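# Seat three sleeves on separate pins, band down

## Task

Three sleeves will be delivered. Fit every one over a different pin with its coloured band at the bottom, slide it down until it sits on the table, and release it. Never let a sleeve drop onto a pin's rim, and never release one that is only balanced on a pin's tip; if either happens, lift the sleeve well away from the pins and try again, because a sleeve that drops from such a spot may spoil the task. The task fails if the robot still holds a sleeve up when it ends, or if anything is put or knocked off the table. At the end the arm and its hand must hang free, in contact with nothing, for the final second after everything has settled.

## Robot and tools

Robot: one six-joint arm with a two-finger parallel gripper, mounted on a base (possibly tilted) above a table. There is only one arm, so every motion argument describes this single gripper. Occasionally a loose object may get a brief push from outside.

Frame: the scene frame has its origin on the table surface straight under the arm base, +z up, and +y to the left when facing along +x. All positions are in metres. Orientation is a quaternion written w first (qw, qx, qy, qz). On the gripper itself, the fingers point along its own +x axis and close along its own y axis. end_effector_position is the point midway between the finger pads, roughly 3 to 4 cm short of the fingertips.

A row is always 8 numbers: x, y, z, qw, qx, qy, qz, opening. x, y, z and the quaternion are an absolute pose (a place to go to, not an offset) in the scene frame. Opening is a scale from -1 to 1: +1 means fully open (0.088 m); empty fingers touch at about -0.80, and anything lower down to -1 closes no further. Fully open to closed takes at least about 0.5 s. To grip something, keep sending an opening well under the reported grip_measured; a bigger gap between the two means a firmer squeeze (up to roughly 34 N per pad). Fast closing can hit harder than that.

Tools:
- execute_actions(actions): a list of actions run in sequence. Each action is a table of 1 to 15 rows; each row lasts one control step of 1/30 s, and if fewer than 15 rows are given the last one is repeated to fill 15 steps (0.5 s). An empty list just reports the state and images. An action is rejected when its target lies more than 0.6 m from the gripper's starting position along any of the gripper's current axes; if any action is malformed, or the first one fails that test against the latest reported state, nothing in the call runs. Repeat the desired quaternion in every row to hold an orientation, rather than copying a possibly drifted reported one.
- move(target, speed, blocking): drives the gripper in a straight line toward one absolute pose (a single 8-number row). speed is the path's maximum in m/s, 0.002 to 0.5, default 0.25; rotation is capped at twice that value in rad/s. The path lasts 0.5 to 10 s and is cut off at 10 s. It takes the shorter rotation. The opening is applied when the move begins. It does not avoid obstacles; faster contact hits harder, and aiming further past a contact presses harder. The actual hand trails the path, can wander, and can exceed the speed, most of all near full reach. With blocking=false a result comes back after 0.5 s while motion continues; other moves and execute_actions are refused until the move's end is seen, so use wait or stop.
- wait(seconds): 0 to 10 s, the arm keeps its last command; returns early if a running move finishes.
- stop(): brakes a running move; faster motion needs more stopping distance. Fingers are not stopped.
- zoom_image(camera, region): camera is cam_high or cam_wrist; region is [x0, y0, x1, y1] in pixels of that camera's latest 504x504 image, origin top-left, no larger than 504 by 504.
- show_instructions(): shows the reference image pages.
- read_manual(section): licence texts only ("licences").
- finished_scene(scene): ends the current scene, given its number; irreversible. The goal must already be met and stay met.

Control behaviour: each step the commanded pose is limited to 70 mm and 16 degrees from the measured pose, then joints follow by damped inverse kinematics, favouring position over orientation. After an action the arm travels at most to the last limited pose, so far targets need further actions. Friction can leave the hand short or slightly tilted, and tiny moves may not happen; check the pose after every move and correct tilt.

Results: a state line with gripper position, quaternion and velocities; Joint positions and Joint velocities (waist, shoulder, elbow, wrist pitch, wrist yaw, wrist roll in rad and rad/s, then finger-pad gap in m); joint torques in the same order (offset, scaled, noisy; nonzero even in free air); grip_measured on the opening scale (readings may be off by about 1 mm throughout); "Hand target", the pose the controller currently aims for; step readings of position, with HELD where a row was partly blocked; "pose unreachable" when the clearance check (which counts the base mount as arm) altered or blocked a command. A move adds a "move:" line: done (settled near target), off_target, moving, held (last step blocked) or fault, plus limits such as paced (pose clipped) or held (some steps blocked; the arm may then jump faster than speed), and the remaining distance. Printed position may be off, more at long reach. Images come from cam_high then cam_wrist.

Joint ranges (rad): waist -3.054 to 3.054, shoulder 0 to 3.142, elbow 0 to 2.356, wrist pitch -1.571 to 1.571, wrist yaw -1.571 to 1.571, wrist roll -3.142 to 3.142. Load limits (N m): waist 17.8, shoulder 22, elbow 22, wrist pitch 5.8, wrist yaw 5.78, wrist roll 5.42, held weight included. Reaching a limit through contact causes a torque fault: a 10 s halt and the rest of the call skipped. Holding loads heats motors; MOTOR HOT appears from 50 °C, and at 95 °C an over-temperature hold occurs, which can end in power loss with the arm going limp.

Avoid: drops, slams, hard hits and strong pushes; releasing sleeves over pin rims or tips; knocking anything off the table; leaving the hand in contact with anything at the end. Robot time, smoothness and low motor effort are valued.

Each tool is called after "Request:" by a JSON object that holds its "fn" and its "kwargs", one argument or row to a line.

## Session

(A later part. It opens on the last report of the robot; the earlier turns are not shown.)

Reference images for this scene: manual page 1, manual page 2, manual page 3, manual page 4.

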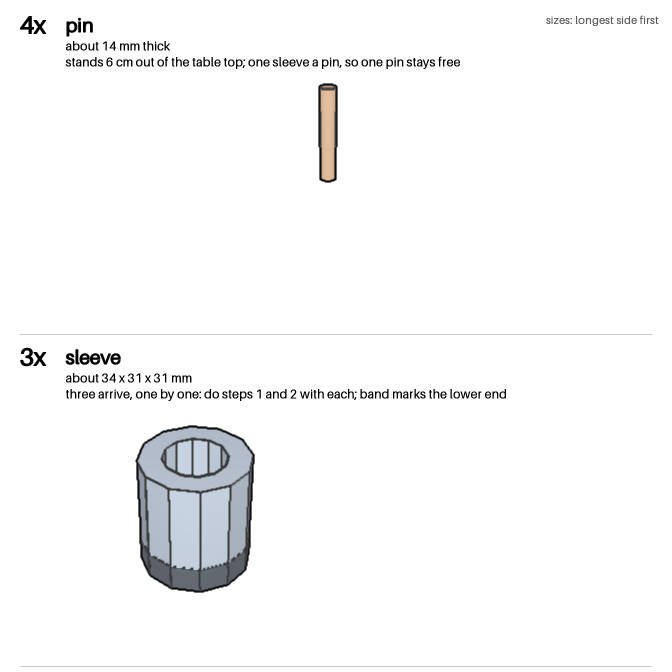

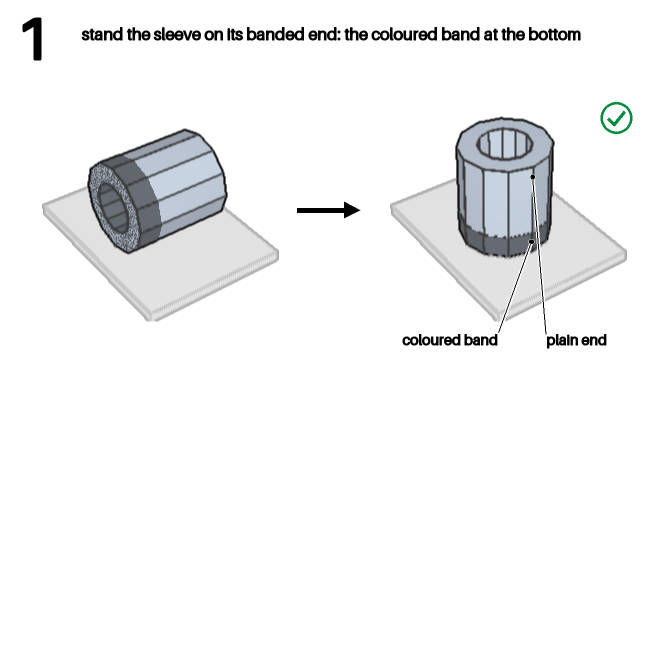

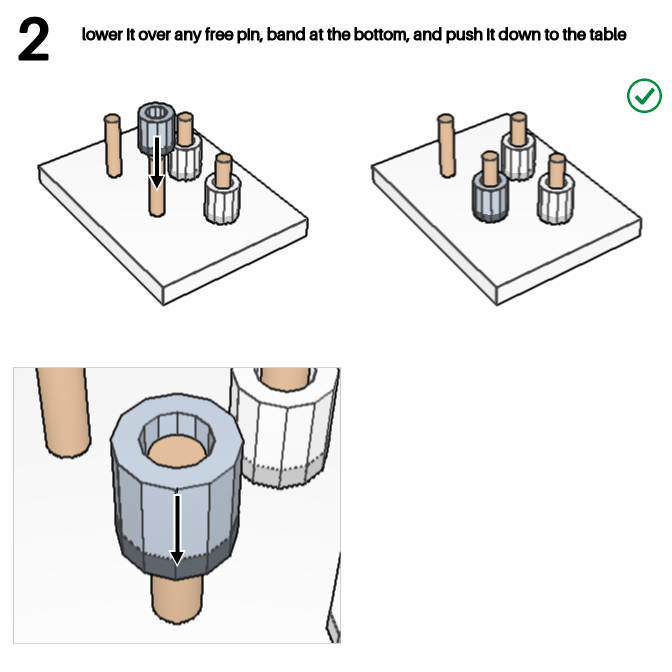

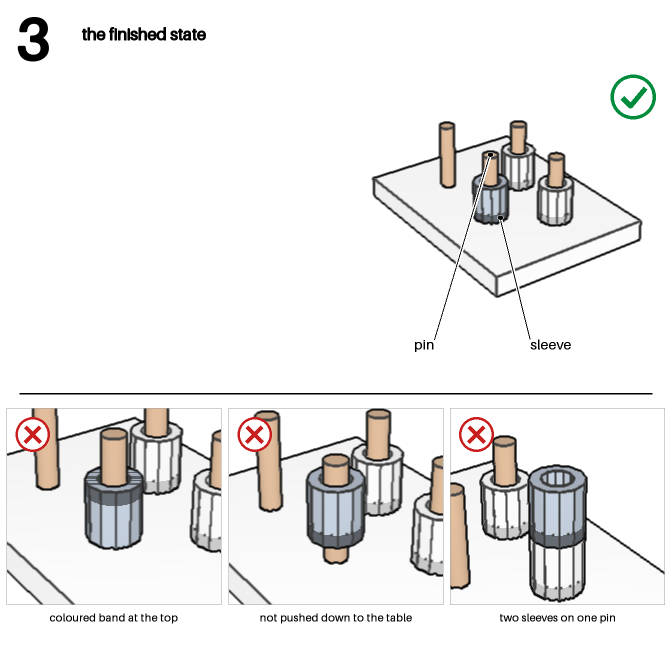

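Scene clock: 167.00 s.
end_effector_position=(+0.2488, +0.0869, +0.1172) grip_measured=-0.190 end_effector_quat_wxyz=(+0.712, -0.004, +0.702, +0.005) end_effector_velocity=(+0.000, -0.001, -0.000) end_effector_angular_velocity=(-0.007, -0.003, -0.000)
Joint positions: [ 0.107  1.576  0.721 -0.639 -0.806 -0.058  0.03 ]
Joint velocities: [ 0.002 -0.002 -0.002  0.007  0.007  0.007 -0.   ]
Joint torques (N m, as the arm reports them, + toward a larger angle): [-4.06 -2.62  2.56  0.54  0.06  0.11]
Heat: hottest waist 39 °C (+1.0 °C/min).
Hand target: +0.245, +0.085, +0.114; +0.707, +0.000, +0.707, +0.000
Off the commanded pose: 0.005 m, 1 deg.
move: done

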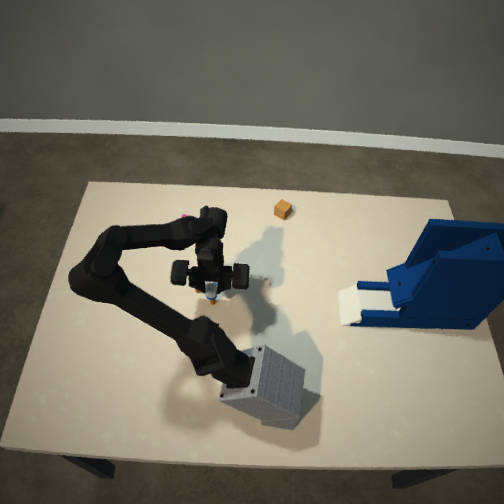

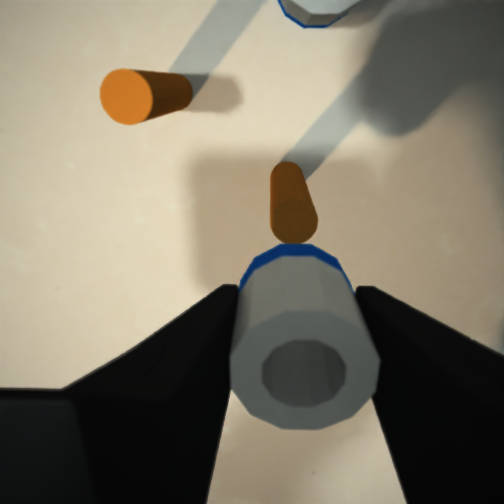

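Request:
{"fn": "move", "kwargs": {
  "target": [0.263,0.085,0.126,0.707,0,0.707,0,-0.5],
  "speed": 0.04
}}

Request:
{"fn": "move", "kwargs": {
  "target": [0.263,0.085,0.096,0.707,0,0.707,0,-0.5],
  "speed": 0.012
}}

Scene clock: 170.63 s.
end_effector_position=(+0.2610, +0.0857, +0.1257) grip_measured=-0.190 end_effector_quat_wxyz=(+0.707, +0.001, +0.707, -0.000) end_effector_velocity=(-0.000, +0.001, +0.000) end_effector_angular_velocity=(+0.008, +0.003, +0.015)
Joint positions: [ 0.081  1.622  0.801 -0.718 -0.806 -0.095  0.03 ]
Joint velocities: [-0.002  0.002  0.002 -0.007 -0.007 -0.022 -0.   ]
Joint torques (N m, as the arm reports them, + toward a larger angle): [-5.12 -2.83  4.95  0.2   0.07 -0.15]
Heat: hottest waist 39 °C (+1.0 °C/min).
Hand target: +0.263, +0.085, +0.126; +0.707, -0.000, +0.707, -0.000
Off the commanded pose: 0.002 m, 0 deg.
move: done

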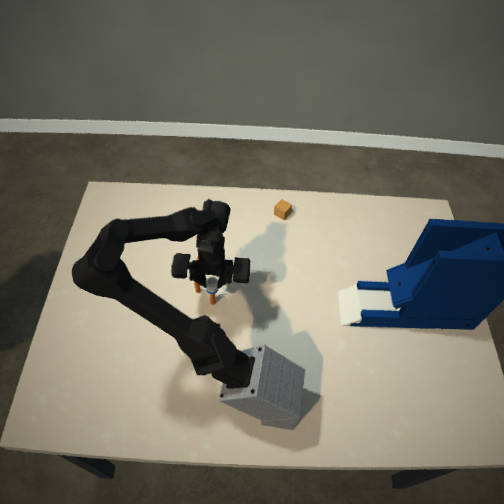

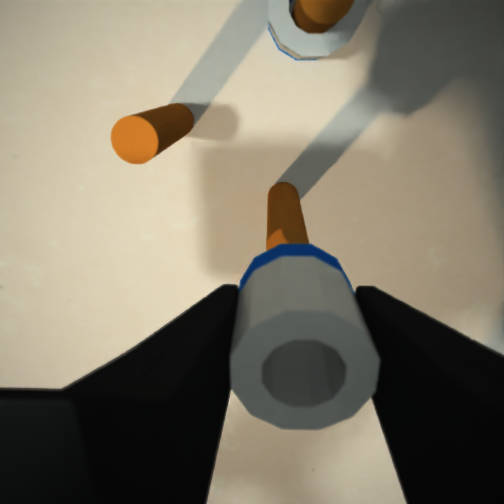

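Scene clock: 173.33 s.
end_effector_position=(+0.2668, +0.0875, +0.0993) grip_measured=-0.190 end_effector_quat_wxyz=(+0.712, -0.002, +0.703, +0.006) end_effector_velocity=(+0.001, -0.002, -0.000) end_effector_angular_velocity=(-0.007, -0.004, -0.007)
Joint positions: [ 0.161  1.662  0.758 -0.534 -0.804  0.02   0.03 ]
Joint velocities: [-0.002  0.002 -0.002  0.007  0.007  0.007 -0.   ]
Joint torques (N m, as the arm reports them, + toward a larger angle): [-4.68 -2.94  2.24  0.57  0.15  0.12]
Heat: hottest waist 38 °C (+0.0 °C/min).
Hand target: +0.263, +0.085, +0.096; +0.707, +0.000, +0.707, +0.000
Off the commanded pose: 0.006 m, 1 deg.
move: done

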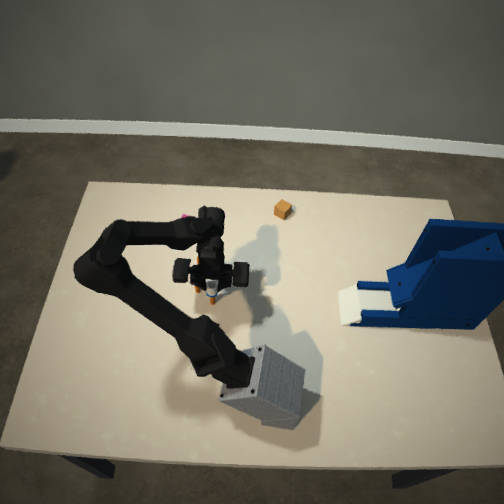

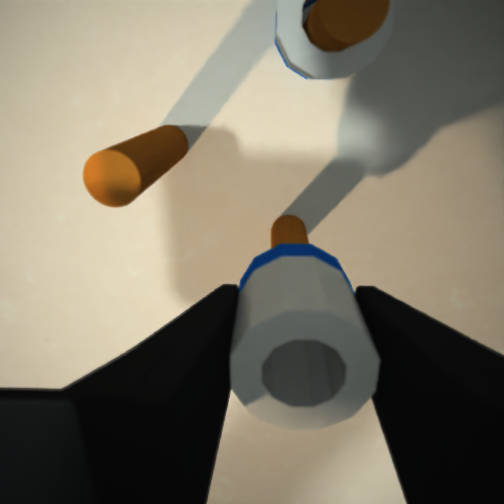

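Request:
{"fn": "move", "kwargs": {
  "target": [0.263,0.085,0.039,0.707,0,0.707,0,-0.5],
  "speed": 0.025
}}

Scene clock: 177.73 s.
end_effector_position=(+0.2672, +0.0873, +0.0447) grip_measured=-0.190 end_effector_quat_wxyz=(+0.713, +0.002, +0.702, +0.004) end_effector_velocity=(-0.002, -0.004, +0.001) end_effector_angular_velocity=(-0.009, +0.002, -0.036)
Joint positions: [ 0.311  1.781  0.682 -0.185 -0.774  0.24   0.03 ]
Joint velocities: [-0.007 -0.002 -0.007 -0.007  0.007  0.022 -0.   ]
Joint torques (N m, as the arm reports them, + toward a larger angle): [-3.88 -2.49  1.53  1.2   0.21  0.1 ]
Heat: hottest waist 38 °C (+0.0 °C/min).
Hand target: +0.263, +0.085, +0.039; +0.707, +0.001, +0.707, +0.001
Off the commanded pose: 0.007 m, 1 deg.
move: done

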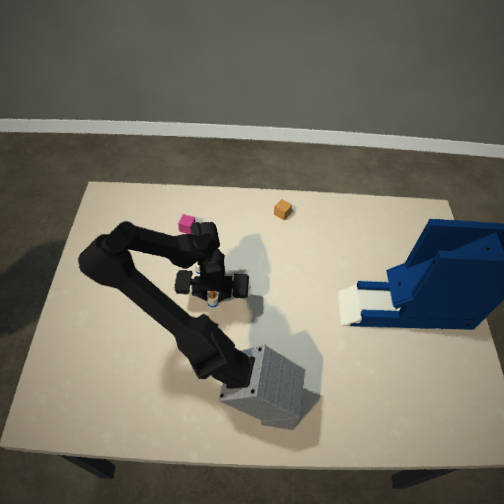

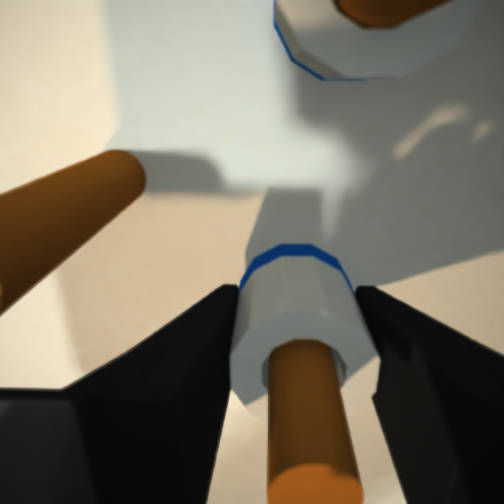

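Request:
{"fn": "move", "kwargs": {
  "target": [0.263,0.085,0.042,0.707,0,0.707,0,0.1],
  "speed": 0.025
}}

Request:
{"fn": "move", "kwargs": {
  "target": [0.268,0.089,0.15,0.707,0,0.707,0,0.1],
  "speed": 0.1
}}

Scene clock: 180.63 s.
end_effector_position=(+0.2660, +0.0869, +0.0445) grip_measured=+0.099 end_effector_quat_wxyz=(+0.711, +0.002, +0.703, +0.003) end_effector_velocity=(-0.003, +0.004, -0.000) end_effector_angular_velocity=(+0.033, +0.015, +0.012)
Joint positions: [ 0.311  1.781  0.681 -0.19  -0.774  0.238  0.044]
Joint velocities: [-0.002  0.002 -0.002 -0.007 -0.037 -0.022  0.   ]
Joint torques (N m, as the arm reports them, + toward a larger angle): [-4.77 -3.17  1.9   0.21  0.19 -0.14]
Heat: hottest waist 38 °C (+0.0 °C/min).
Hand target: +0.263, +0.085, +0.042; +0.707, +0.000, +0.707, -0.000
Off the commanded pose: 0.004 m, 1 deg.
move: done

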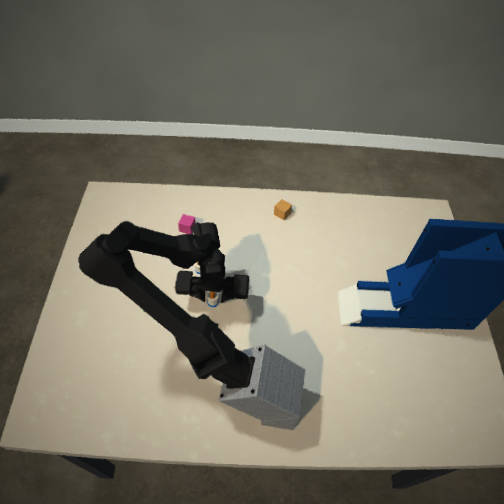

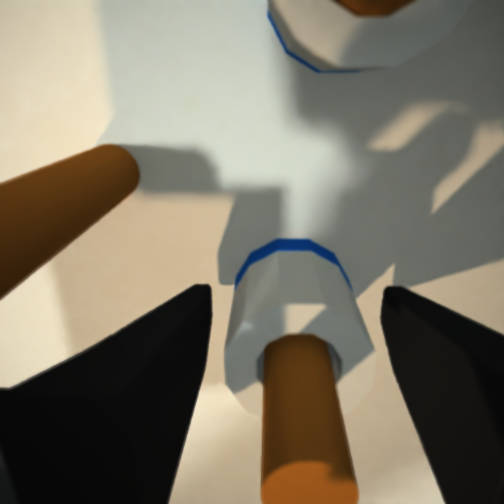

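Scene clock: 182.07 s.
end_effector_position=(+0.2651, +0.0866, +0.1476) grip_measured=+0.100 end_effector_quat_wxyz=(+0.704, +0.002, +0.710, -0.005) end_effector_velocity=(-0.003, +0.004, +0.003) end_effector_angular_velocity=(+0.010, +0.012, -0.010)
Joint positions: [ 0.025  1.62   0.878 -0.866 -0.798 -0.175  0.044]
Joint velocities: [-0.002 -0.007  0.007 -0.037 -0.007 -0.007 -0.   ]
Joint torques (N m, as the arm reports them, + toward a larger angle): [-5.2  -3.86  5.02  0.17 -0.1  -0.08]
Heat: hottest waist 38 °C (+0.0 °C/min).
Hand target: +0.267, +0.088, +0.150; +0.707, -0.001, +0.708, -0.001
Off the commanded pose: 0.004 m, 1 deg.
move: done

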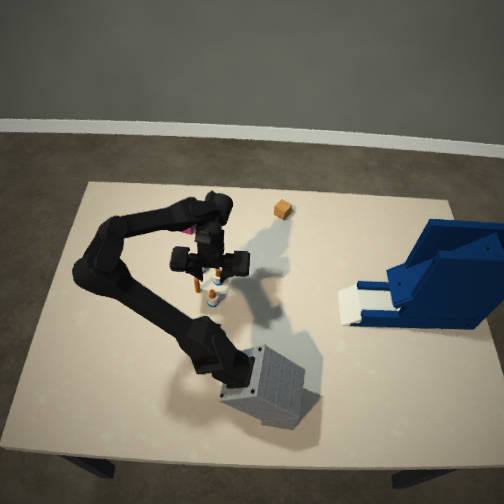

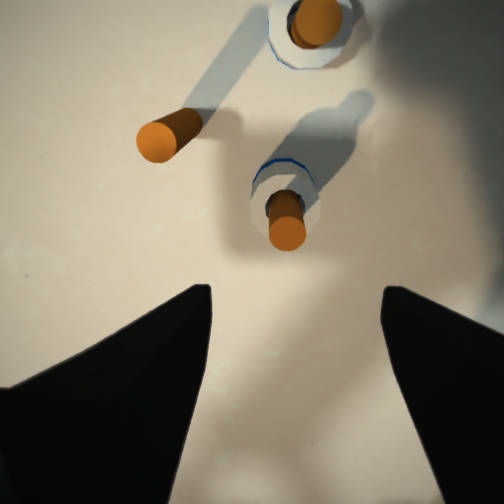

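Request:
{"fn": "finished_scene", "kwargs": {
  "scene": 2
}}

The scene is finished: the task was done.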